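# Move all red foam blocks onto the desk

## Task

Get each red foam block in the room resting on the desk, with nothing else moved off its shelf, table or counter; the coffee table must be standing upright at the end, the robot must not topple or finish leaning, and blocks count only if they stay on the desk without the robot supporting them.

## Robot and tools

ROBOT. TidyBot++: a four-caster mobile base (0.54 m long, 0.50 m wide, 0.38 m tall) carrying one seven-joint arm with a two-finger gripper. The shoulder sits 0.12 m ahead of the base centre, 0.68 m off the floor. Cameras: base_camera and wrist_camera (the latter looks along the hand). The arm begins folded, hand down; folded, the hand reaches up to 0.08 m beyond the base front and the elbow up to 1.15 m high. Loose objects may occasionally be nudged by an outside disturbance.

FRAMES. Base frame: origin on the floor below the base centre, x forward, y left, z up. hand_pose is reported in it and marks the point between the finger pads; its z axis runs out along the fingers, its y axis is the opening direction. The odometry frame equals the base frame at scene start; base_odometry heading is positive leftward, range -3.142 to 3.142, and it counts wheel rotation, so slipping looks like travel and drift of a few cm and several degrees builds up over many moves. base_tilt is in degrees, forward and right positive.

execute_actions. Arguments: "actions" (a list holding zero or one action) and optional "cameras" (list of base_camera, wrist_camera or all; omitted/null/all gives both, [] gives none). An empty list only reports state and images. An action may contain:
- "base": exactly one relative move from where the base currently is: translate_m (metres, forward positive, -2 to 2), strafe_m (metres, left positive, -2 to 2) or rotate_rad (radians, counter-clockwise from above positive, -6.3 to 6.3). These are offsets, not poses. A move that would exceed 8.667 s at its top speed is rejected.
- "joints": a map of absolute targets by name, in radians: joint_1_rad (any angle, arm yaw; positive is clockwise from above, opposite to rotate_rad), joint_2_rad shoulder -2.249 to 2.249, joint_3_rad (any angle, upper-arm roll), joint_4_rad elbow -2.579 to 2.579, joint_5_rad (any angle, forearm roll), joint_6_rad wrist -2.099 to 2.099, joint_7_rad (any angle, hand roll; hand down, positive is counter-clockwise from above, and 1.57 opens fingers left/right). gripper_pos is a 0 (open) to 1 (closed) scale; pad gap is about 85 x (1 - gripper_pos) mm. Done tolerances: ±0.039 for joints 1-4, ±0.056 for 5-7, ±0.03 for the gripper. Unbounded joints take the short way; for big turns send steps under half a turn.
- "speeds": optional lower caps for this action: translate_m/strafe_m 0.05-0.5 m/s, rotate_rad 0.1-1.57 rad/s (maxima are defaults).
Base and joint motions begin together. Unknown keys or out-of-range values reject the whole call. An omitted joint or base may keep pushing to an earlier target. No action exceeds 15 s. Arm joints move up to 1.39 rad/s (1.22 for joints 5-7).

ARM GEOMETRY. With joint_1_rad 0, joint_3_rad 3.14, joint_5_rad 0 (near start), the arm is in the base x-z plane. Angles from vertical (forward positive): upper arm (0.42 m) = joint_2_rad; forearm (0.31 m) = joint_2_rad - joint_4_rad; hand (0.31 m) = joint_2_rad - joint_4_rad - joint_6_rad. Hand point forward of shoulder = sum of length x sin(angle); height above shoulder = sum of length x cos(angle). A downward hand reaches at most about 0.94 m high, and only close in. Closed fingertips stick out about 20 mm beyond the hand point.

OTHER TOOLS. wait {seconds: 0-10} commands nothing and returns state and images. zoom_image {camera, region [x0,y0,x1,y1] pixels, top-left origin, at most 504x504} enlarges part of that camera's most recent full image. finished_scene {scene: integer} ends the scene irreversibly after the last command is held and reports success; the goal must be met and stable first. Replying with no tool call ends everything.

RESULTS. base_status and joint_status tell how each motion ended. "done": target reached (for the base, wheels turned the full amount even if slipping). "off_target": stopped short, possibly still pushing. "contact_stop"/"time_out": target dropped, holding in place. A blocked base shoves until timeout and may still claim "done"; base "contact_stop" means something pushed it after it arrived. "joint command not followed" plus "cause:" means arm targets were withheld (e.g. self-collision); the gripper part still runs and withheld targets may be retried later. on_its_own lists uncommanded motion. motor_effort gives percent of maximum per motor, peak in brackets; readings are noisy and biased. Gripper at 1 with "done" means empty; "off_target" at some value means it holds something. If one call reports a stop, later motion calls in the same reply are skipped. "ARM HIT" means the arm struck the base or itself.

ACCURACY. Friction leaves joints slightly off; resending the same target does nothing. Improve by commanding last command + (desired - read) for all seven joints. hand_pose can be off by 1-2 cm; trust images. Held loads make the arm sag; never command a joint to its current reading while carrying something.

AVOID. Dropping, slipping, slamming or hard pushes on objects. Driving while the arm is caught on something about 0.8 m or higher can tip the robot; sideways force on a raised hand can lift wheels; back away to recover. Torque sensors fault at 104.5 N m (joints 1-4) or 51.3 N m (joints 5-7), freezing the arm 10 s; warnings come at 56.7 and 29.4. Motors heat while holding loads, even during thinking: MOTOR HOT from 60 °C, OVER-TEMPERATURE FAULT at 75 °C with the arm sinking and "limit_stop_at_motor_heat" in joint_status (resend targets). The robot holds its last command while you think. Shorter robot action time is better.

Each tool is called after "Request:" as name(argument=value, ...) on one line, values as JSON.

## Session

I'll start by looking at the current state and camera images.

Request:
execute_actions(actions=[])

Scene clock: 0.00 s.
base_odometry: x=+0.000 y=+0.000 heading=+0.000 (m, m, rad; odometry frame)
base_tilt: forward=+0.3 right=-0.5 (deg)
base_status: not commanded
joint_positions: joint_1_rad=+0.049 joint_2_rad=-0.337 joint_3_rad=+3.148 joint_4_rad=-2.529 joint_5_rad=+0.043 joint_6_rad=-0.890 joint_7_rad=+1.583 gripper_pos=+0.000
joint_status: not commanded
motor_effort: joint_1_rad=+0 joint_2_rad=+0 joint_3_rad=+0 joint_4_rad=+9 joint_5_rad=+2 joint_6_rad=-2 joint_7_rad=+0 (%)
hand_pose: x=+0.2537 y=-0.0162 z=+0.5854 quat_wxyz=(+0.017, +0.999, -0.008, +0.029) (m; base frame)
pictures: base_camera, wrist_camera
Images, in order (width x height): base_camera 644x364, wrist_camera 644x476.

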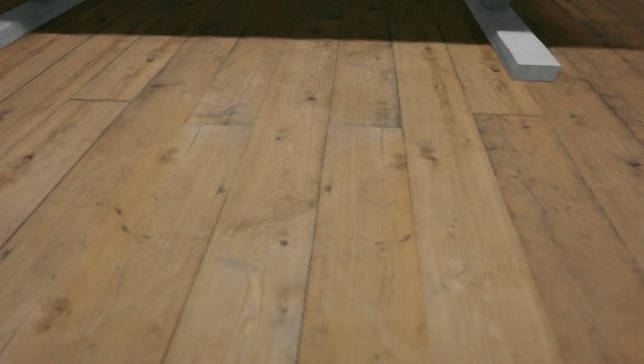

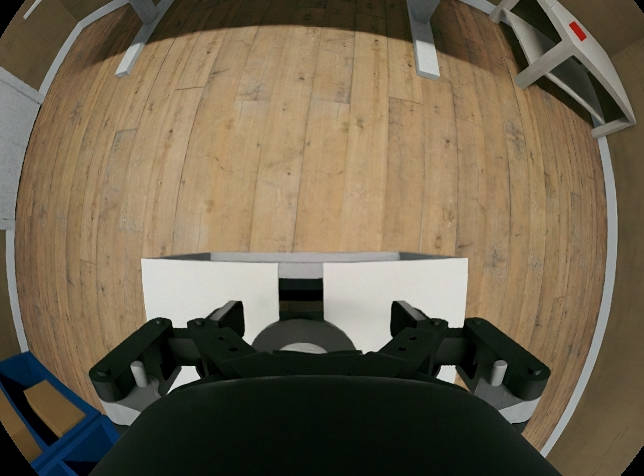

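Request:
execute_actions(actions=[{"joints": {"joint_6_rad": 0.3}}])

Scene clock: 2.07 s.
base_odometry: x=+0.000 y=+0.000 heading=+0.000 (m, m, rad; odometry frame)
base_tilt: forward=+0.3 right=-0.5 (deg)
base_status: not commanded
joint_positions: joint_1_rad=+0.049 joint_2_rad=-0.337 joint_3_rad=+3.148 joint_4_rad=-2.528 joint_5_rad=+0.043 joint_6_rad=+0.301 joint_7_rad=+1.583 gripper_pos=+0.000
joint_status: all done
motor_effort: joint_1_rad=+0(0) joint_2_rad=-6(6) joint_3_rad=+0(0) joint_4_rad=+16(17) joint_5_rad=+1(0) joint_6_rad=+7(7) joint_7_rad=+0(0) (%)
hand_pose: x=+0.5310 y=-0.0172 z=+0.7983 quat_wxyz=(+0.025, +0.811, +0.003, +0.585) (m; base frame)
pictures: base_camera, wrist_camera
Images, in order (width x height): base_camera 644x364, wrist_camera 644x476.

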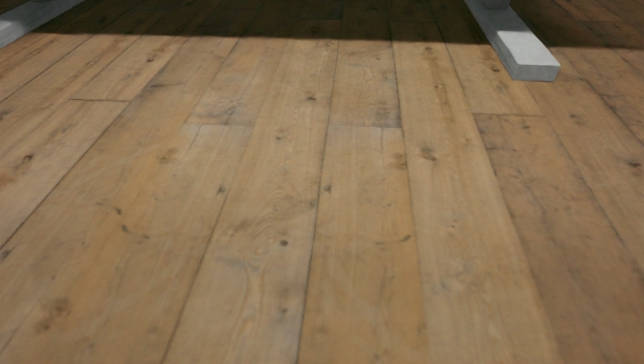

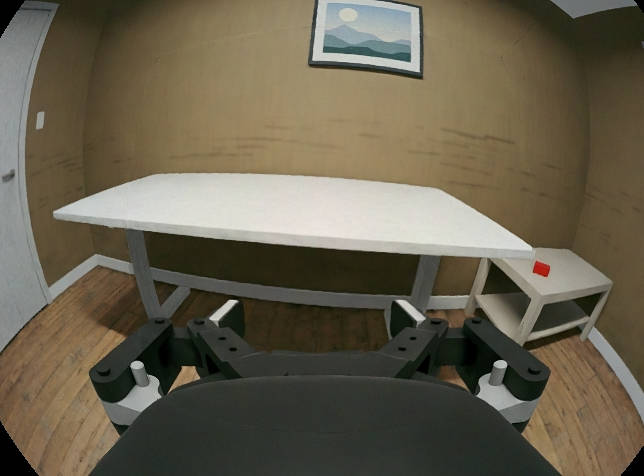

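Request:
execute_actions(actions=[{"joints": {"joint_1_rad": -2.0}}], cameras=["wrist_camera"])

Request:
execute_actions(actions=[{"joints": {"joint_1_rad": -4.1}}], cameras=["wrist_camera"])

Scene clock: 5.77 s.
base_odometry: x=+0.000 y=+0.000 heading=+0.000 (m, m, rad; odometry frame)
base_tilt: forward=+0.3 right=-0.5 (deg)
base_status: not commanded
joint_positions: joint_1_rad=-1.989 joint_2_rad=-0.337 joint_3_rad=+3.148 joint_4_rad=-2.528 joint_5_rad=+0.043 joint_6_rad=+0.301 joint_7_rad=+1.583 gripper_pos=+0.000
joint_status: all done
motor_effort: joint_1_rad=+0(0) joint_2_rad=-6(7) joint_3_rad=+0(1) joint_4_rad=+17(16) joint_5_rad=+0(1) joint_6_rad=+6(7) joint_7_rad=+0(0) (%)
hand_pose: x=-0.0511 y=+0.3757 z=+0.7983 quat_wxyz=(-0.485, +0.423, +0.692, +0.328) (m; base frame)
pictures: wrist_camera
Images, in order (width x height): wrist_camera 644x476.

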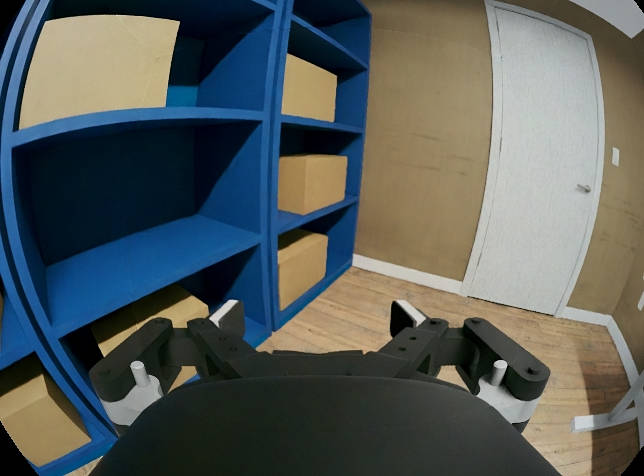

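Scene clock: 8.97 s.
base_odometry: x=+0.000 y=+0.000 heading=+0.000 (m, m, rad; odometry frame)
base_tilt: forward=+0.3 right=-0.5 (deg)
base_status: not commanded
joint_positions: joint_1_rad=-4.089 joint_2_rad=-0.337 joint_3_rad=+3.148 joint_4_rad=-2.528 joint_5_rad=+0.043 joint_6_rad=+0.301 joint_7_rad=+1.583 gripper_pos=+0.000
joint_status: all done
motor_effort: joint_1_rad=+0(1) joint_2_rad=-6(6) joint_3_rad=+0(1) joint_4_rad=+17(17) joint_5_rad=+1(0) joint_6_rad=+6(7) joint_7_rad=+0(0) (%)
hand_pose: x=-0.1194 y=-0.3365 z=+0.7983 quat_wxyz=(-0.526, -0.390, +0.711, -0.257) (m; base frame)
pictures: wrist_camera
Images, in order (width x height): wrist_camera 644x476.

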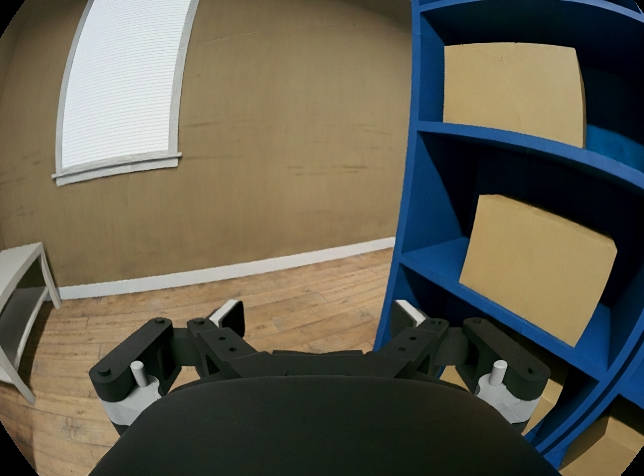

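Request:
execute_actions(actions=[{"base": {"translate_m": 0.3}, "joints": {"joint_1_rad": -3.14, "joint_6_rad": 0.5}}])

Scene clock: 12.40 s.
base_odometry: x=+0.300 y=+0.000 heading=+0.000 (m, m, rad; odometry frame)
base_tilt: forward=+0.3 right=-0.5 (deg)
base_status: done
joint_positions: joint_1_rad=-3.151 joint_2_rad=-0.337 joint_3_rad=+3.148 joint_4_rad=-2.528 joint_5_rad=+0.043 joint_6_rad=+0.478 joint_7_rad=+1.583 gripper_pos=+0.000
joint_status: all done
motor_effort: joint_1_rad=+0(1) joint_2_rad=-7(8) joint_3_rad=+0(1) joint_4_rad=+17(18) joint_5_rad=+0(0) joint_6_rad=+7(6) joint_7_rad=+1(0) (%)
hand_pose: x=-0.3059 y=-0.0087 z=+0.8519 quat_wxyz=(-0.655, -0.026, +0.755, +0.007) (m; base frame)
pictures: base_camera, wrist_camera
Images, in order (width x height): base_camera 644x364, wrist_camera 644x476.

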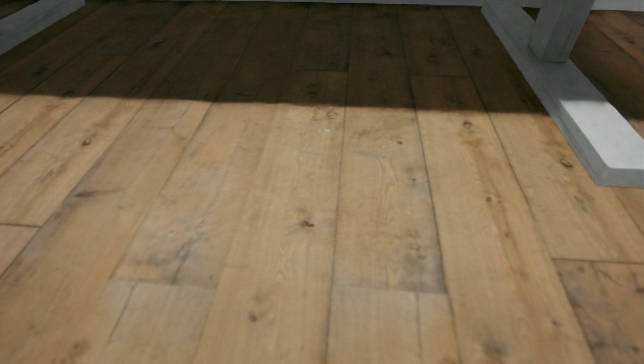

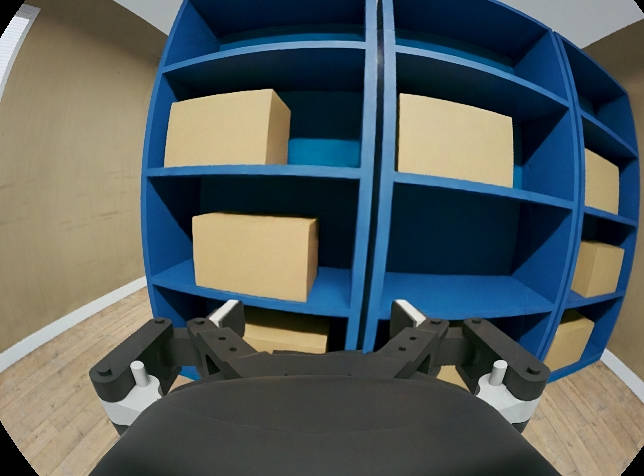

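Request:
zoom_image(camera="wrist_camera", region=[140, 0, 644, 400])

Region (140, 0, 644, 400) of wrist_camera's 644x476 image, scaled by 1.000; it fills the top 400 rows of this view, and the rest is white.

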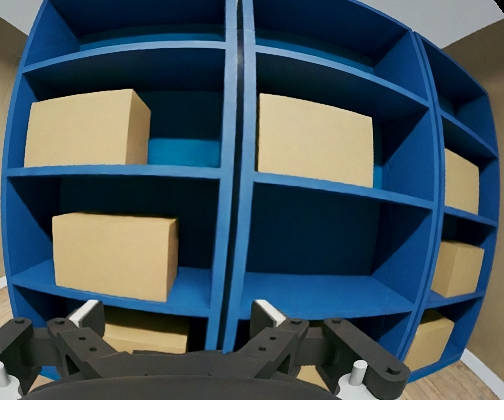

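Request:
execute_actions(actions=[{"joints": {"joint_2_rad": -0.3, "joint_4_rad": -0.3, "joint_6_rad": -1.9}}], cameras=["wrist_camera"])

Scene clock: 16.53 s.
base_odometry: x=+0.300 y=+0.000 heading=+0.000 (m, m, rad; odometry frame)
base_tilt: forward=+0.3 right=-0.5 (deg)
base_status: not commanded
joint_positions: joint_1_rad=-3.151 joint_2_rad=-0.323 joint_3_rad=+3.148 joint_4_rad=-0.313 joint_5_rad=+0.043 joint_6_rad=-1.880 joint_7_rad=+1.583 gripper_pos=+0.000
joint_status: all done
motor_effort: joint_1_rad=+0(0) joint_2_rad=+8(12) joint_3_rad=+0(0) joint_4_rad=+4(20) joint_5_rad=+0(1) joint_6_rad=+7(8) joint_7_rad=+0(1) (%)
hand_pose: x=-0.0413 y=+0.0121 z=+1.3034 quat_wxyz=(-0.594, +0.012, +0.804, +0.014) (m; base frame)
pictures: wrist_camera
Images, in order (width x height): wrist_camera 644x476.

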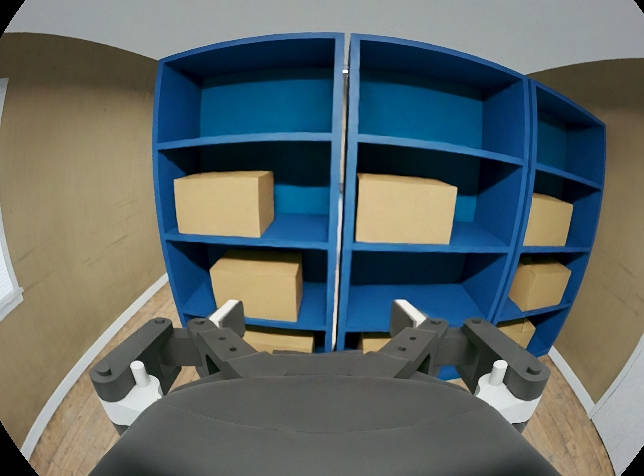

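Request:
zoom_image(camera="wrist_camera", region=[150, 120, 402, 372])

Request:
zoom_image(camera="wrist_camera", region=[380, 120, 632, 372])

Region (150, 120, 402, 372) of wrist_camera's 644x476 image, scaled by 2.000.

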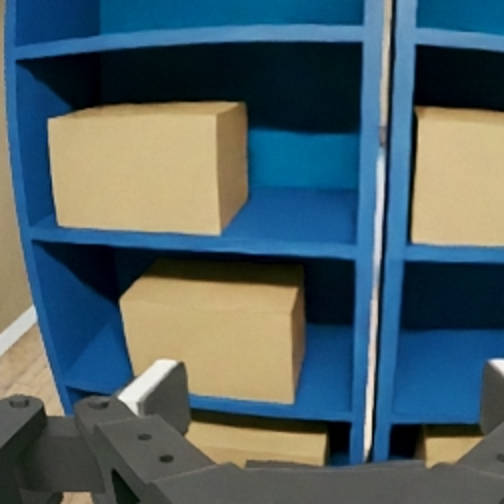

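Region (380, 120, 632, 372) of wrist_camera's 644x476 image, scaled by 2.000.

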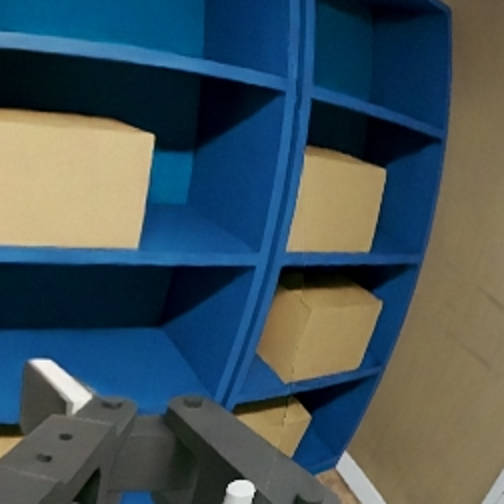

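Request:
execute_actions(actions=[{"base": {"strafe_m": -0.85}, "joints": {"joint_6_rad": -2.05}}])

Scene clock: 21.83 s.
base_odometry: x=+0.300 y=-0.850 heading=+0.000 (m, m, rad; odometry frame)
base_tilt: forward=+0.3 right=-0.4 (deg)
base_status: done
joint_positions: joint_1_rad=-3.150 joint_2_rad=-0.320 joint_3_rad=+3.148 joint_4_rad=-0.313 joint_5_rad=+0.043 joint_6_rad=-2.044 joint_7_rad=+1.583 gripper_pos=+0.000
joint_status: all done
motor_effort: joint_1_rad=+0(1) joint_2_rad=+8(9) joint_3_rad=+0(1) joint_4_rad=+3(4) joint_5_rad=+1(1) joint_6_rad=+7(8) joint_7_rad=+0(1) (%)
hand_pose: x=-0.0240 y=+0.0113 z=+1.2557 quat_wxyz=(-0.525, +0.013, +0.851, +0.013) (m; base frame)
pictures: base_camera, wrist_camera
Images, in order (width x height): base_camera 644x364, wrist_camera 644x476.

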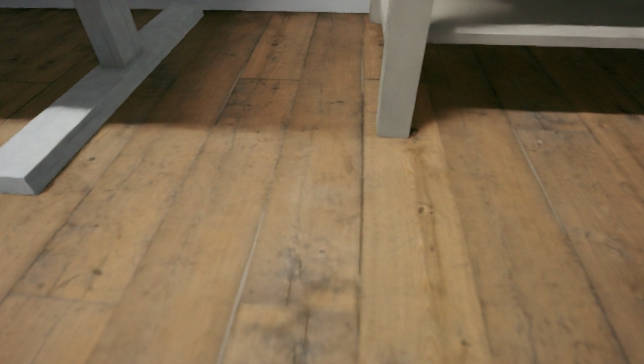

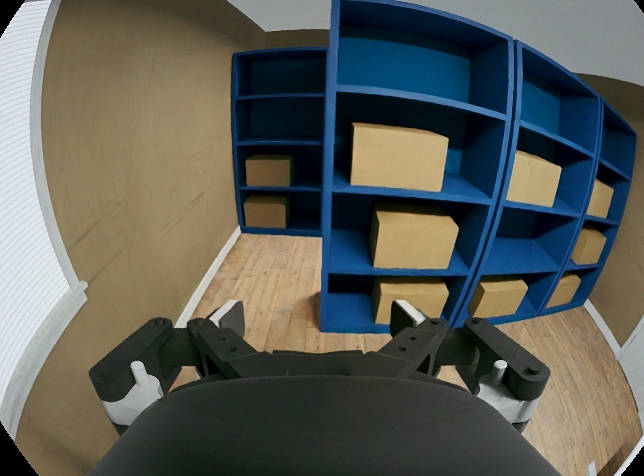

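Request:
execute_actions(actions=[{"base": {"strafe_m": -0.3}, "joints": {"joint_1_rad": -6.2, "joint_2_rad": 0.1, "joint_4_rad": -1.3, "joint_6_rad": -1.3}}])

Scene clock: 27.40 s.
base_odometry: x=+0.301 y=-1.150 heading=+0.000 (m, m, rad; odometry frame)
base_tilt: forward=+0.3 right=-0.4 (deg)
base_status: done
joint_positions: joint_1_rad=-6.192 joint_2_rad=+0.080 joint_3_rad=+3.148 joint_4_rad=-1.284 joint_5_rad=+0.043 joint_6_rad=-1.322 joint_7_rad=+1.583 gripper_pos=+0.000
joint_status: all done
motor_effort: joint_1_rad=+0(1) joint_2_rad=-22(23) joint_3_rad=+0(1) joint_4_rad=+17(18) joint_5_rad=+1(0) joint_6_rad=+3(7) joint_7_rad=+1(0) (%)
hand_pose: x=+0.5938 y=-0.0581 z=+0.8865 quat_wxyz=(-0.034, -0.973, +0.041, -0.224) (m; base frame)
pictures: base_camera, wrist_camera
Images, in order (width x height): base_camera 644x364, wrist_camera 644x476.

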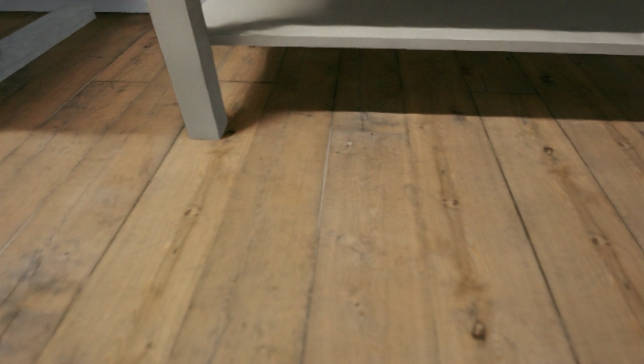

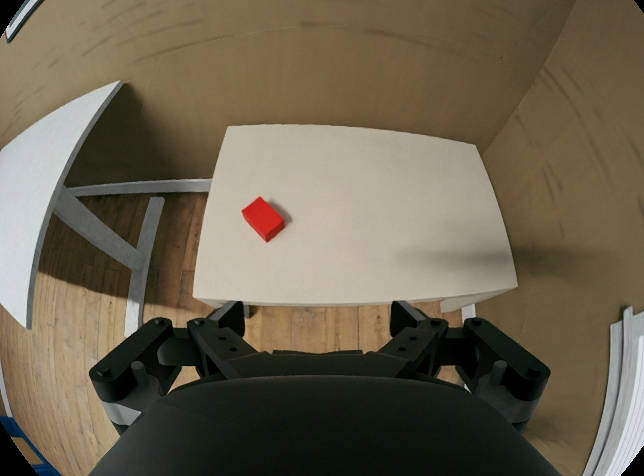

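Request:
zoom_image(camera="wrist_camera", region=[200, 160, 326, 286])

Region (200, 160, 326, 286) of wrist_camera's 644x476 image, scaled by 4.000.

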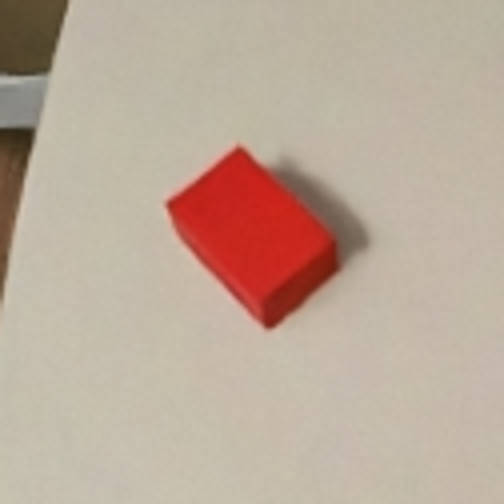

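Request:
execute_actions(actions=[{"base": {"translate_m": 0.3}, "joints": {"joint_1_rad": -6.36, "joint_2_rad": 0.47, "joint_3_rad": 3.14, "joint_4_rad": -1.409, "joint_5_rad": 0.0, "joint_6_rad": -1.263, "joint_7_rad": 2.13}}])

Scene clock: 33.70 s.
base_odometry: x=+0.601 y=-1.151 heading=+0.000 (m, m, rad; odometry frame)
base_tilt: forward=+0.3 right=-0.5 (deg)
base_status: done
joint_positions: joint_1_rad=-6.351 joint_2_rad=+0.483 joint_3_rad=+3.147 joint_4_rad=-1.397 joint_5_rad=+0.021 joint_6_rad=-1.280 joint_7_rad=+2.098 gripper_pos=+0.000
joint_status: all done
motor_effort: joint_1_rad=+0(1) joint_2_rad=-34(41) joint_3_rad=-1(0) joint_4_rad=+14(17) joint_5_rad=+1(1) joint_6_rad=-2(3) joint_7_rad=+0(1) (%)
hand_pose: x=+0.6076 y=+0.0255 z=+0.6478 quat_wxyz=(-0.009, -0.956, -0.294, +0.011) (m; base frame)
pictures: base_camera, wrist_camera
Images, in order (width x height): base_camera 644x364, wrist_camera 644x476.

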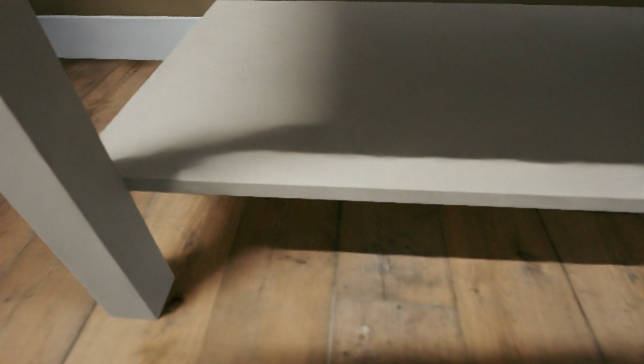

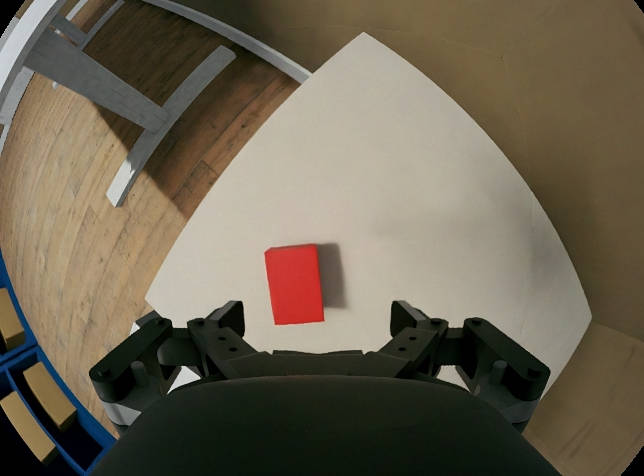

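Request:
execute_actions(actions=[{"joints": {"joint_1_rad": -6.41, "joint_2_rad": 0.516, "joint_4_rad": -1.603, "joint_5_rad": -0.02, "joint_6_rad": -1.004, "joint_7_rad": 2.19}}], cameras=["wrist_camera"])

Scene clock: 36.80 s.
base_odometry: x=+0.601 y=-1.151 heading=+0.000 (m, m, rad; odometry frame)
base_tilt: forward=+0.3 right=-0.5 (deg)
base_status: not commanded
joint_positions: joint_1_rad=-6.400 joint_2_rad=+0.503 joint_3_rad=+3.147 joint_4_rad=-1.592 joint_5_rad=+0.002 joint_6_rad=-1.024 joint_7_rad=+2.155 gripper_pos=+0.000
joint_status: all done
motor_effort: joint_1_rad=+0(1) joint_2_rad=-34(35) joint_3_rad=-1(1) joint_4_rad=+13(14) joint_5_rad=+0(1) joint_6_rad=+0(1) joint_7_rad=+0(0) (%)
hand_pose: x=+0.5980 y=+0.0549 z=+0.5819 quat_wxyz=(-0.004, -0.940, -0.342, -0.010) (m; base frame)
pictures: wrist_camera
Images, in order (width x height): wrist_camera 644x476.

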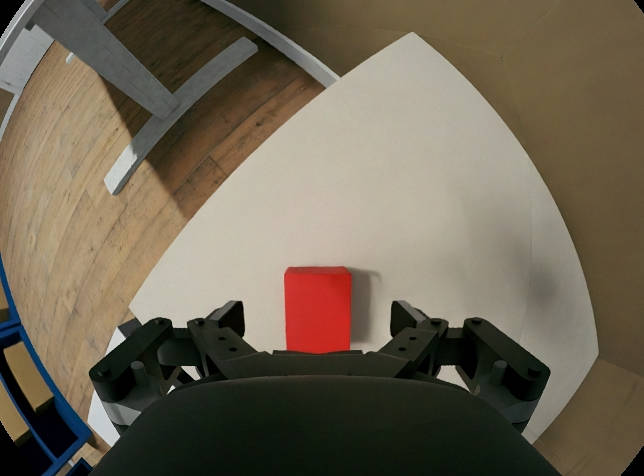

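Request:
execute_actions(actions=[{"joints": {"joint_2_rad": 0.645, "joint_4_rad": -1.708, "joint_6_rad": -0.785}}], cameras=["wrist_camera"])

Scene clock: 39.17 s.
base_odometry: x=+0.601 y=-1.151 heading=+0.000 (m, m, rad; odometry frame)
base_tilt: forward=+0.3 right=-0.5 (deg)
base_status: not commanded
joint_positions: joint_1_rad=-6.400 joint_2_rad=+0.646 joint_3_rad=+3.147 joint_4_rad=-1.700 joint_5_rad=+0.002 joint_6_rad=-0.804 joint_7_rad=+2.155 gripper_pos=+0.000
joint_status: all done
motor_effort: joint_1_rad=+0(0) joint_2_rad=-36(40) joint_3_rad=+0(1) joint_4_rad=+11(12) joint_5_rad=+0(1) joint_6_rad=-1(0) joint_7_rad=+0(1) (%)
hand_pose: x=+0.5912 y=+0.0540 z=+0.4866 quat_wxyz=(-0.001, -0.940, -0.342, +0.005) (m; base frame)
pictures: wrist_camera
Images, in order (width x height): wrist_camera 644x476.

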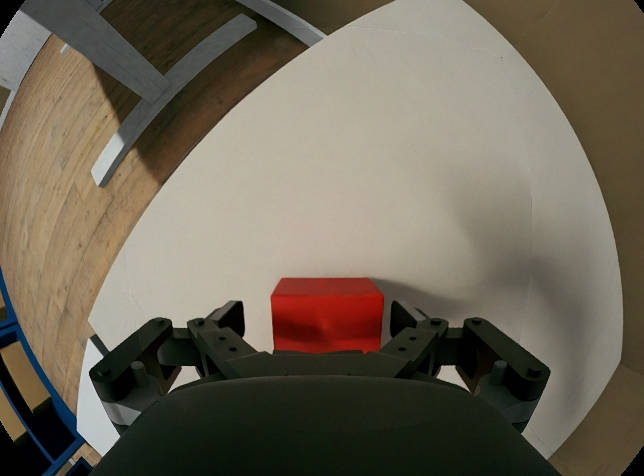

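Request:
execute_actions(actions=[{"joints": {"gripper_pos": 0.7}}], cameras=["wrist_camera"])

Scene clock: 40.73 s.
base_odometry: x=+0.601 y=-1.151 heading=+0.000 (m, m, rad; odometry frame)
base_tilt: forward=+0.3 right=-0.5 (deg)
base_status: not commanded
joint_positions: joint_1_rad=-6.400 joint_2_rad=+0.641 joint_3_rad=+3.147 joint_4_rad=-1.700 joint_5_rad=+0.001 joint_6_rad=-0.804 joint_7_rad=+2.155 gripper_pos=+0.410
joint_status: gripper_pos off_target (ended at +0.410, target +0.700)
motor_effort: joint_1_rad=+0(1) joint_2_rad=-35(37) joint_3_rad=-1(1) joint_4_rad=+11(11) joint_5_rad=+0(1) joint_6_rad=-1(1) joint_7_rad=+1(1) (%)
hand_pose: x=+0.5922 y=+0.0542 z=+0.4888 quat_wxyz=(-0.002, -0.940, -0.342, +0.002) (m; base frame)
pictures: wrist_camera
Images, in order (width x height): wrist_camera 644x476.

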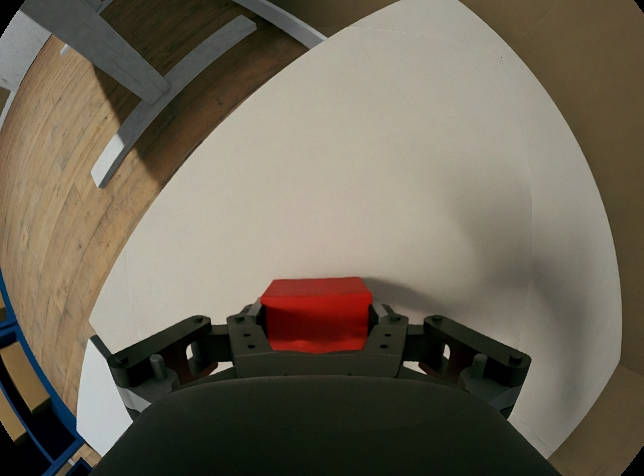

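Request:
execute_actions(actions=[{"base": {"strafe_m": 0.25}, "joints": {"joint_2_rad": 0.38, "joint_4_rad": -0.785, "joint_6_rad": -1.975}}])

Scene clock: 45.33 s.
base_odometry: x=+0.601 y=-0.900 heading=-0.001 (m, m, rad; odometry frame)
base_tilt: forward=+0.3 right=-0.5 (deg)
base_status: done
joint_positions: joint_1_rad=-6.414 joint_2_rad=+0.394 joint_3_rad=+3.141 joint_4_rad=-0.799 joint_5_rad=-0.003 joint_6_rad=-1.957 joint_7_rad=+2.155 gripper_pos=+0.410
joint_status: all done
motor_effort: joint_1_rad=+0(3) joint_2_rad=-31(40) joint_3_rad=+0(2) joint_4_rad=+14(15) joint_5_rad=+0(1) joint_6_rad=-1(0) joint_7_rad=+0(1) (%)
hand_pose: x=+0.5661 y=+0.0615 z=+0.8747 quat_wxyz=(+0.002, -0.936, -0.351, +0.004) (m; base frame)
pictures: base_camera, wrist_camera
Images, in order (width x height): base_camera 644x364, wrist_camera 644x476.

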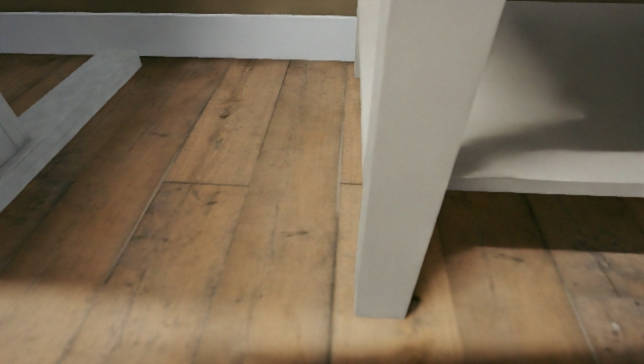

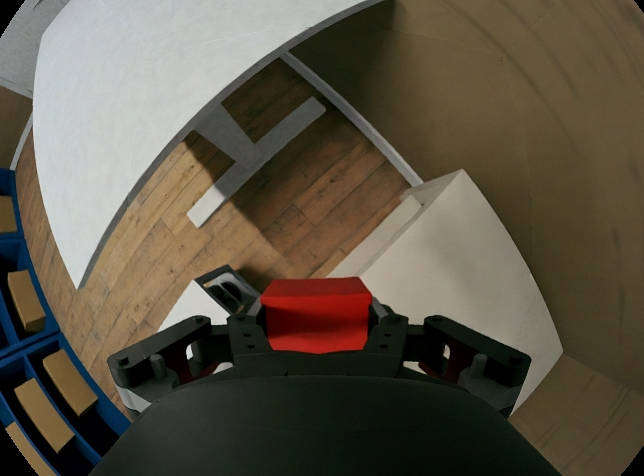

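Request:
execute_actions(actions=[{"base": {"strafe_m": 0.12}, "joints": {"joint_1_rad": -7.115}}])

Scene clock: 55.97 s.
base_odometry: x=+0.601 y=-0.780 heading=-0.001 (m, m, rad; odometry frame)
base_tilt: forward=+0.3 right=-0.5 (deg)
base_status: done
joint_positions: joint_1_rad=-7.108 joint_2_rad=+0.394 joint_3_rad=+3.141 joint_4_rad=-0.799 joint_5_rad=-0.003 joint_6_rad=-1.957 joint_7_rad=+2.155 gripper_pos=+0.410
joint_status: all done
motor_effort: joint_1_rad=+0(3) joint_2_rad=-31(34) joint_3_rad=+0(2) joint_4_rad=+14(15) joint_5_rad=+0(0) joint_6_rad=-2(1) joint_7_rad=+0(0) (%)
hand_pose: x=+0.4234 y=+0.3332 z=+0.8748 quat_wxyz=(+0.001, -0.761, -0.648, +0.004) (m; base frame)
pictures: base_camera, wrist_camera
Images, in order (width x height): base_camera 644x364, wrist_camera 644x476.

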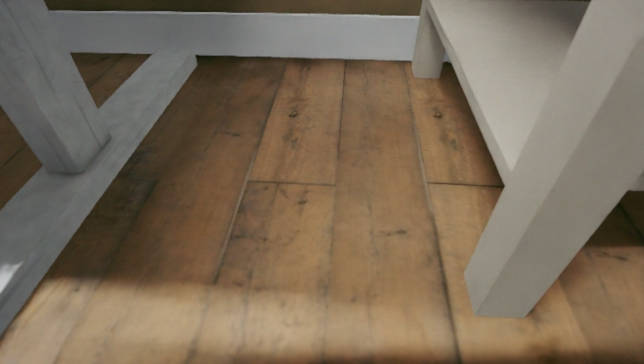

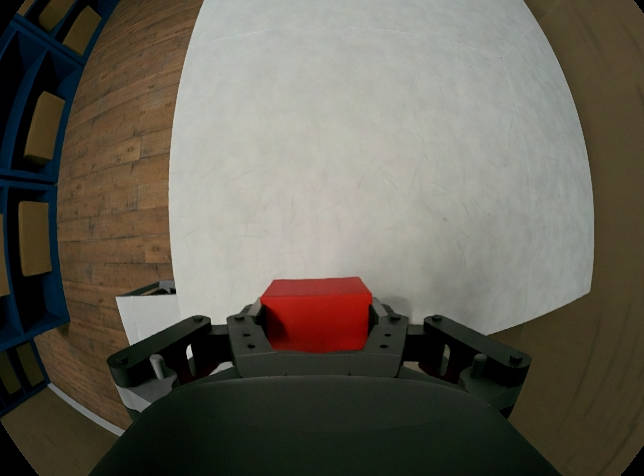

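Request:
execute_actions(actions=[{"joints": {"joint_2_rad": 0.475, "joint_4_rad": -0.94, "joint_6_rad": -1.725}}], cameras=["wrist_camera"])

Scene clock: 58.17 s.
base_odometry: x=+0.601 y=-0.780 heading=-0.001 (m, m, rad; odometry frame)
base_tilt: forward=+0.3 right=-0.5 (deg)
base_status: not commanded
joint_positions: joint_1_rad=-7.108 joint_2_rad=+0.477 joint_3_rad=+3.141 joint_4_rad=-0.931 joint_5_rad=-0.003 joint_6_rad=-1.741 joint_7_rad=+2.155 gripper_pos=+0.410
joint_status: all done
motor_effort: joint_1_rad=+0(0) joint_2_rad=-35(40) joint_3_rad=+0(1) joint_4_rad=+14(15) joint_5_rad=+0(1) joint_6_rad=-1(1) joint_7_rad=+0(0) (%)
hand_pose: x=+0.4571 y=+0.3698 z=+0.7953 quat_wxyz=(+0.001, -0.762, -0.648, +0.004) (m; base frame)
pictures: wrist_camera
Images, in order (width x height): wrist_camera 644x476.

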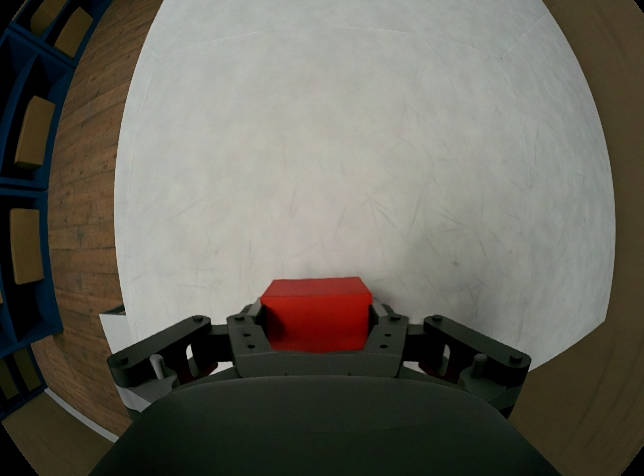

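Request:
execute_actions(actions=[{"joints": {"joint_2_rad": 0.45, "joint_4_rad": -1.12, "joint_6_rad": -1.558}}], cameras=["wrist_camera"])

Scene clock: 60.43 s.
base_odometry: x=+0.601 y=-0.780 heading=-0.001 (m, m, rad; odometry frame)
base_tilt: forward=+0.3 right=-0.5 (deg)
base_status: not commanded
joint_positions: joint_1_rad=-7.109 joint_2_rad=+0.447 joint_3_rad=+3.141 joint_4_rad=-1.098 joint_5_rad=-0.004 joint_6_rad=-1.576 joint_7_rad=+2.155 gripper_pos=+0.410
joint_status: all done
motor_effort: joint_1_rad=+0(2) joint_2_rad=-31(35) joint_3_rad=+0(1) joint_4_rad=+13(15) joint_5_rad=+1(2) joint_6_rad=-1(1) joint_7_rad=-1(1) (%)
hand_pose: x=+0.4580 y=+0.3713 z=+0.7582 quat_wxyz=(+0.003, -0.762, -0.648, -0.010) (m; base frame)
pictures: wrist_camera
Images, in order (width x height): wrist_camera 644x476.

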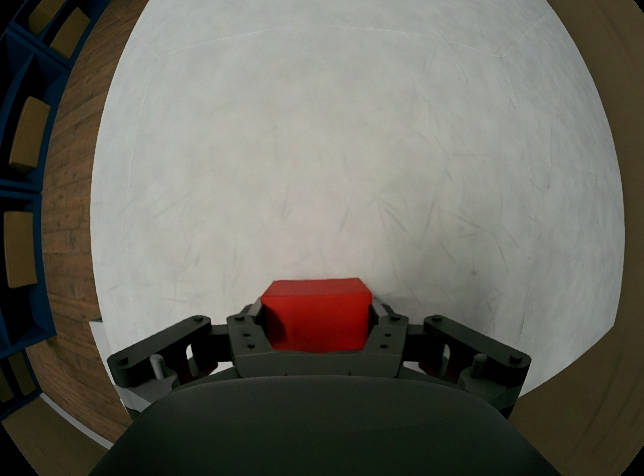

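Request:
execute_actions(actions=[{"joints": {"gripper_pos": 0.0}}], cameras=["wrist_camera"])

Scene clock: 61.67 s.
base_odometry: x=+0.601 y=-0.780 heading=-0.001 (m, m, rad; odometry frame)
base_tilt: forward=+0.3 right=-0.5 (deg)
base_status: not commanded
joint_positions: joint_1_rad=-7.109 joint_2_rad=+0.447 joint_3_rad=+3.141 joint_4_rad=-1.107 joint_5_rad=-0.004 joint_6_rad=-1.576 joint_7_rad=+2.155 gripper_pos=+0.000
joint_status: all done
motor_effort: joint_1_rad=+0(0) joint_2_rad=-34(35) joint_3_rad=+0(0) joint_4_rad=+16(15) joint_5_rad=+1(0) joint_6_rad=-1(0) joint_7_rad=+0(0) (%)
hand_pose: x=+0.4560 y=+0.3692 z=+0.7552 quat_wxyz=(+0.003, -0.762, -0.648, -0.006) (m; base frame)
pictures: wrist_camera
Images, in order (width x height): wrist_camera 644x476.

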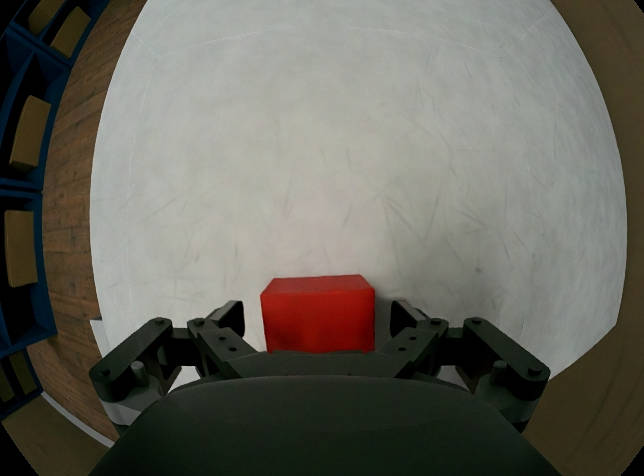

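Request:
execute_actions(actions=[{"base": {"strafe_m": -0.58}, "joints": {"joint_4_rad": -0.74, "joint_6_rad": -1.95}}])

Scene clock: 66.20 s.
base_odometry: x=+0.601 y=-1.361 heading=+0.000 (m, m, rad; odometry frame)
base_tilt: forward=+0.3 right=-0.5 (deg)
base_status: done
joint_positions: joint_1_rad=-7.112 joint_2_rad=+0.446 joint_3_rad=+3.141 joint_4_rad=-0.754 joint_5_rad=-0.005 joint_6_rad=-1.931 joint_7_rad=+2.155 gripper_pos=+0.000
joint_status: all done
motor_effort: joint_1_rad=+0(2) joint_2_rad=-32(38) joint_3_rad=+0(1) joint_4_rad=+14(16) joint_5_rad=+1(0) joint_6_rad=-1(2) joint_7_rad=+0(0) (%)
hand_pose: x=+0.4398 y=+0.3541 z=+0.8640 quat_wxyz=(+0.003, -0.760, -0.650, -0.005) (m; base frame)
pictures: base_camera, wrist_camera
Images, in order (width x height): base_camera 644x364, wrist_camera 644x476.

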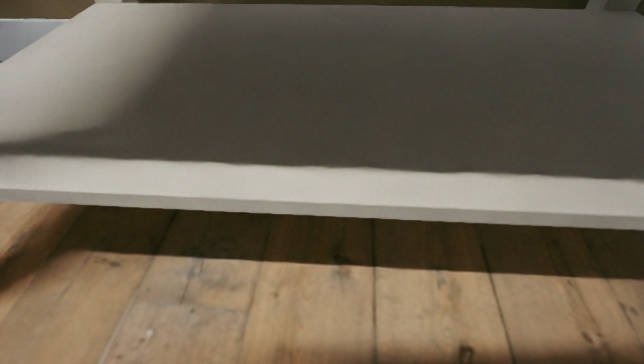

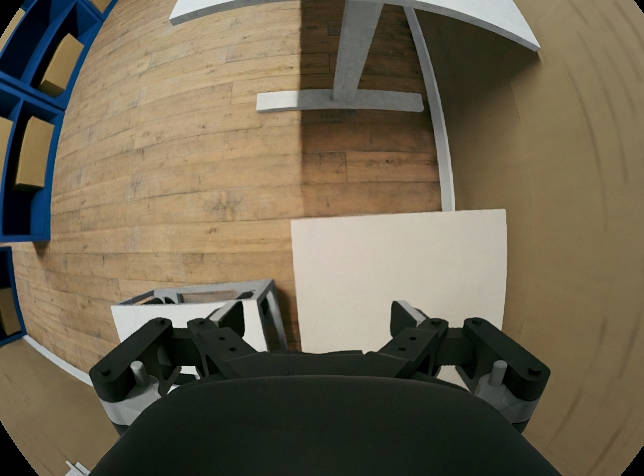

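Request:
execute_actions(actions=[{"base": {"translate_m": -1.0}, "joints": {"joint_1_rad": -9.42, "joint_2_rad": -0.3, "joint_4_rad": -0.3, "joint_6_rad": -2.05, "joint_7_rad": 1.57}}])

Scene clock: 71.37 s.
base_odometry: x=-0.399 y=-1.360 heading=+0.000 (m, m, rad; odometry frame)
base_tilt: forward=+0.3 right=-0.5 (deg)
base_status: done
joint_positions: joint_1_rad=-9.408 joint_2_rad=-0.281 joint_3_rad=+3.141 joint_4_rad=-0.317 joint_5_rad=-0.005 joint_6_rad=-2.028 joint_7_rad=+1.606 gripper_pos=+0.000
joint_status: all done
motor_effort: joint_1_rad=+0(3) joint_2_rad=+6(36) joint_3_rad=+0(1) joint_4_rad=+4(14) joint_5_rad=+1(0) joint_6_rad=+7(6) joint_7_rad=+0(0) (%)
hand_pose: x=-0.0498 y=+0.0001 z=+1.2530 quat_wxyz=(+0.513, +0.010, -0.858, -0.012) (m; base frame)
pictures: base_camera, wrist_camera
Images, in order (width x height): base_camera 644x364, wrist_camera 644x476.

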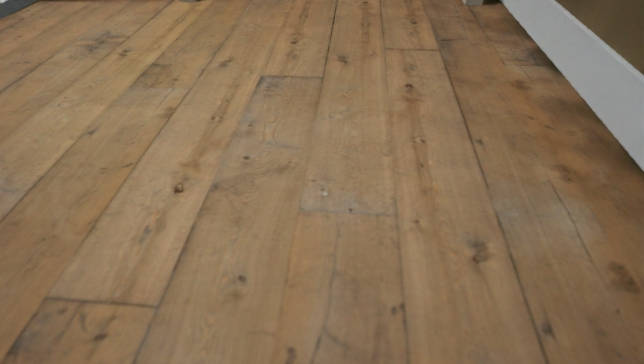

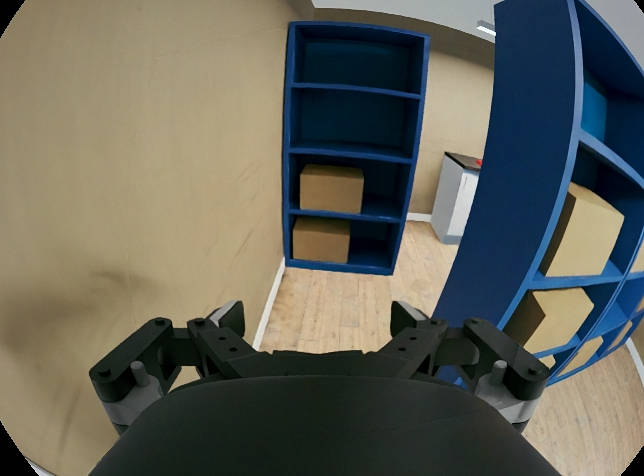

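Request:
execute_actions(actions=[{"base": {"rotate_rad": -0.12}}], cameras=[])

Request:
execute_actions(actions=[{"base": {"translate_m": -1.1}, "joints": {"joint_1_rad": -8.6}}])

Scene clock: 73.23 s.
base_odometry: x=-0.399 y=-1.360 heading=-0.121 (m, m, rad; odometry frame)
base_tilt: forward=+0.3 right=-0.5 (deg)
base_status: done
joint_positions: joint_1_rad=-9.408 joint_2_rad=-0.282 joint_3_rad=+3.141 joint_4_rad=-0.317 joint_5_rad=-0.005 joint_6_rad=-2.028 joint_7_rad=+1.606 gripper_pos=+0.000
joint_status: not commanded
motor_effort: joint_1_rad=+0(0) joint_2_rad=+6(6) joint_3_rad=+0(1) joint_4_rad=+4(4) joint_5_rad=+1(0) joint_6_rad=+6(7) joint_7_rad=+0(0) (%)
hand_pose: x=-0.0495 y=+0.0000 z=+1.2531 quat_wxyz=(+0.513, +0.010, -0.858, -0.012) (m; base frame)
pictures: none
No camera images: the call's "cameras" was empty. Leave "cameras" out to get every camera's image.

Scene clock: 76.80 s.
base_odometry: x=-1.491 y=-1.226 heading=-0.122 (m, m, rad; odometry frame)
base_tilt: forward=+0.3 right=-0.5 (deg)
base_status: done
joint_positions: joint_1_rad=-8.612 joint_2_rad=-0.298 joint_3_rad=+3.141 joint_4_rad=-0.312 joint_5_rad=-0.005 joint_6_rad=-2.029 joint_7_rad=+1.606 gripper_pos=+0.000
joint_status: all done
motor_effort: joint_1_rad=+0(1) joint_2_rad=+7(10) joint_3_rad=+0(0) joint_4_rad=+4(5) joint_5_rad=+1(1) joint_6_rad=+7(7) joint_7_rad=+0(0) (%)
hand_pose: x=+0.0083 y=+0.1130 z=+1.2566 quat_wxyz=(+0.476, -0.322, -0.790, -0.213) (m; base frame)
pictures: base_camera, wrist_camera
Images, in order (width x height): base_camera 644x364, wrist_camera 644x476.

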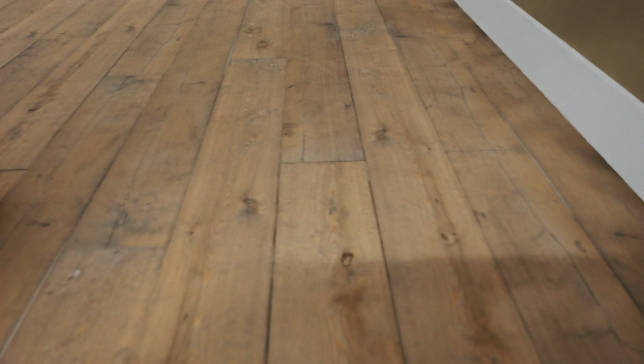

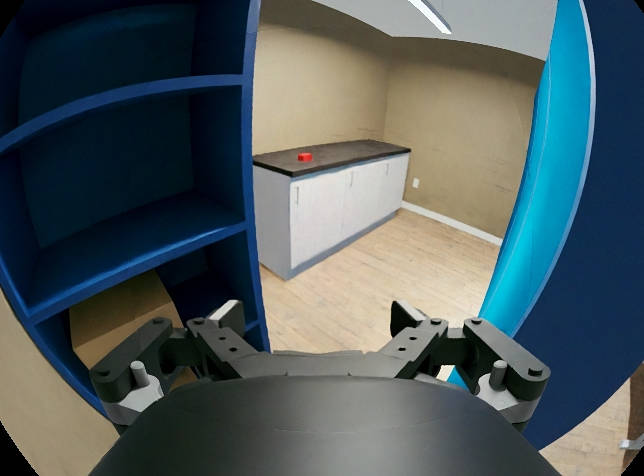

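Request:
execute_actions(actions=[{"base": {"translate_m": -0.15}, "joints": {"joint_1_rad": -7.85, "joint_4_rad": -1.0}}], cameras=["wrist_camera"])

Scene clock: 80.10 s.
base_odometry: x=-1.640 y=-1.208 heading=-0.122 (m, m, rad; odometry frame)
base_tilt: forward=+0.2 right=-0.5 (deg)
base_status: done
joint_positions: joint_1_rad=-7.862 joint_2_rad=-0.301 joint_3_rad=+3.141 joint_4_rad=-0.986 joint_5_rad=-0.005 joint_6_rad=-2.029 joint_7_rad=+1.606 gripper_pos=+0.000
joint_status: all done
motor_effort: joint_1_rad=+0(0) joint_2_rad=-1(10) joint_3_rad=+0(1) joint_4_rad=+12(12) joint_5_rad=+1(2) joint_6_rad=+2(8) joint_7_rad=+1(0) (%)
hand_pose: x=+0.1145 y=+0.2032 z=+1.0435 quat_wxyz=(+0.149, -0.675, -0.707, -0.150) (m; base frame)
pictures: wrist_camera
Images, in order (width x height): wrist_camera 644x476.

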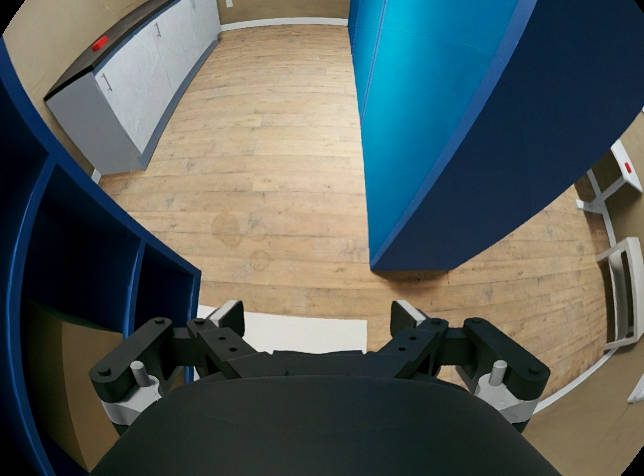

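Request:
execute_actions(actions=[{"base": {"translate_m": -0.07}}], cameras=[])

Request:
execute_actions(actions=[{"base": {"strafe_m": 1.1}, "joints": {"joint_1_rad": -9.6, "joint_4_rad": -0.5, "joint_7_rad": 1.54}}])

Scene clock: 83.47 s.
base_odometry: x=-1.710 y=-1.199 heading=-0.123 (m, m, rad; odometry frame)
base_tilt: forward=+0.2 right=-0.5 (deg)
base_status: done
joint_positions: joint_1_rad=-7.862 joint_2_rad=-0.301 joint_3_rad=+3.139 joint_4_rad=-0.986 joint_5_rad=-0.005 joint_6_rad=-2.029 joint_7_rad=+1.606 gripper_pos=+0.000
joint_status: not commanded
motor_effort: joint_1_rad=+0(0) joint_2_rad=-2(2) joint_3_rad=+0(1) joint_4_rad=+11(11) joint_5_rad=+1(0) joint_6_rad=+3(3) joint_7_rad=+1(0) (%)
hand_pose: x=+0.1141 y=+0.2032 z=+1.0435 quat_wxyz=(+0.149, -0.674, -0.707, -0.150) (m; base frame)
pictures: none
No camera images: the call's "cameras" was empty. Leave "cameras" out to get every camera's image.

Scene clock: 87.03 s.
base_odometry: x=-1.575 y=-0.108 heading=-0.123 (m, m, rad; odometry frame)
base_tilt: forward=+0.2 right=-0.5 (deg)
base_status: done
joint_positions: joint_1_rad=-9.589 joint_2_rad=-0.302 joint_3_rad=+3.139 joint_4_rad=-0.516 joint_5_rad=-0.005 joint_6_rad=-2.031 joint_7_rad=+1.576 gripper_pos=+0.000
joint_status: all done
motor_effort: joint_1_rad=+0(1) joint_2_rad=+4(4) joint_3_rad=+1(1) joint_4_rad=+6(12) joint_5_rad=+0(0) joint_6_rad=+6(6) joint_7_rad=+0(0) (%)
hand_pose: x=-0.0628 y=-0.0336 z=+1.1963 quat_wxyz=(+0.432, +0.079, -0.898, +0.036) (m; base frame)
pictures: base_camera, wrist_camera
Images, in order (width x height): base_camera 644x364, wrist_camera 644x476.

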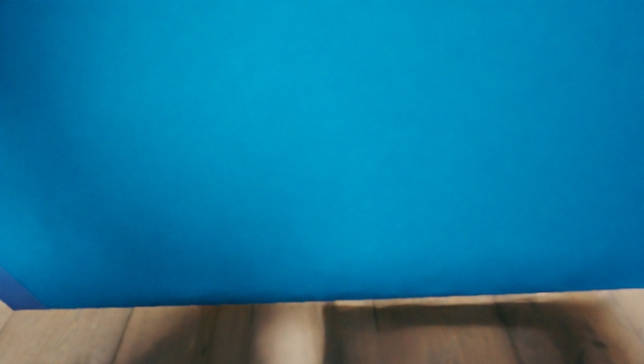

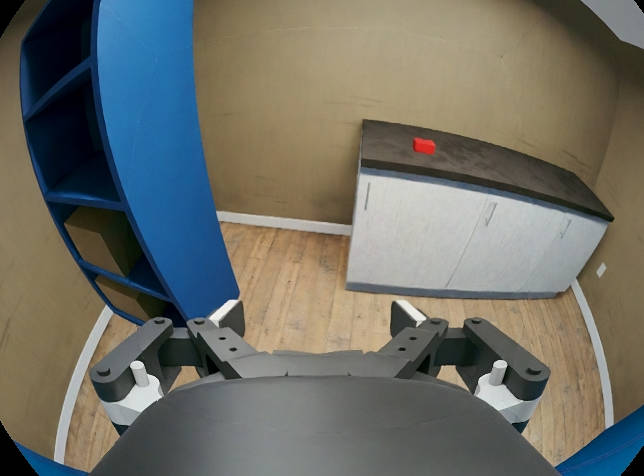

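Request:
execute_actions(actions=[{"base": {"translate_m": -0.5}, "joints": {"joint_1_rad": -10.5}}], cameras=["wrist_camera"])

Scene clock: 91.53 s.
base_odometry: x=-2.071 y=-0.046 heading=-0.123 (m, m, rad; odometry frame)
base_tilt: forward=+0.3 right=-0.5 (deg)
base_status: done
joint_positions: joint_1_rad=-10.489 joint_2_rad=-0.297 joint_3_rad=+3.139 joint_4_rad=-0.513 joint_5_rad=-0.005 joint_6_rad=-2.031 joint_7_rad=+1.576 gripper_pos=+0.000
joint_status: all done
motor_effort: joint_1_rad=+0(1) joint_2_rad=+4(9) joint_3_rad=+0(0) joint_4_rad=+7(6) joint_5_rad=+1(0) joint_6_rad=+5(6) joint_7_rad=+1(0) (%)
hand_pose: x=+0.0313 y=-0.1651 z=+1.1963 quat_wxyz=(+0.372, +0.462, -0.774, +0.220) (m; base frame)
pictures: wrist_camera
Images, in order (width x height): wrist_camera 644x476.

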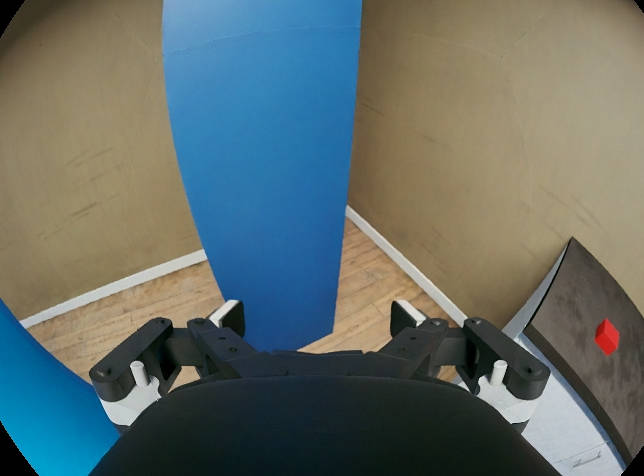

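Request:
execute_actions(actions=[{"joints": {"joint_1_rad": -10.05, "joint_2_rad": 0.6, "joint_4_rad": -0.6, "joint_6_rad": -1.1}}], cameras=["wrist_camera"])

Scene clock: 94.47 s.
base_odometry: x=-2.071 y=-0.046 heading=-0.123 (m, m, rad; odometry frame)
base_tilt: forward=+0.2 right=-0.5 (deg)
base_status: not commanded
joint_positions: joint_1_rad=-10.056 joint_2_rad=+0.603 joint_3_rad=+3.139 joint_4_rad=-0.592 joint_5_rad=-0.005 joint_6_rad=-1.120 joint_7_rad=+1.576 gripper_pos=+0.000
joint_status: all done
motor_effort: joint_1_rad=+0(1) joint_2_rad=-41(46) joint_3_rad=-1(1) joint_4_rad=+17(19) joint_5_rad=+1(1) joint_6_rad=+5(7) joint_7_rad=+0(1) (%)
hand_pose: x=-0.4921 y=-0.4517 z=+0.9333 quat_wxyz=(+0.381, +0.287, -0.869, +0.127) (m; base frame)
pictures: wrist_camera
Images, in order (width x height): wrist_camera 644x476.

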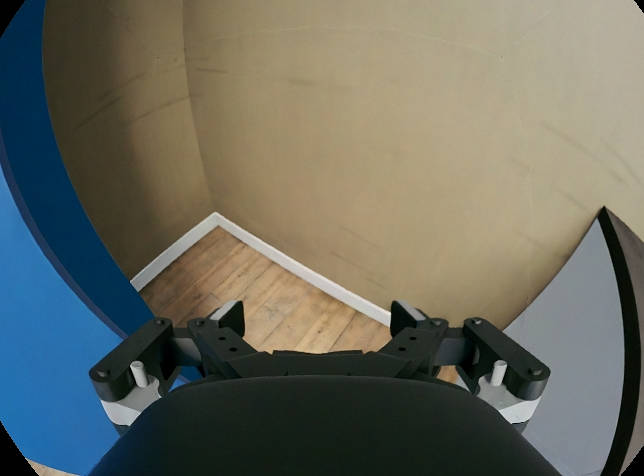

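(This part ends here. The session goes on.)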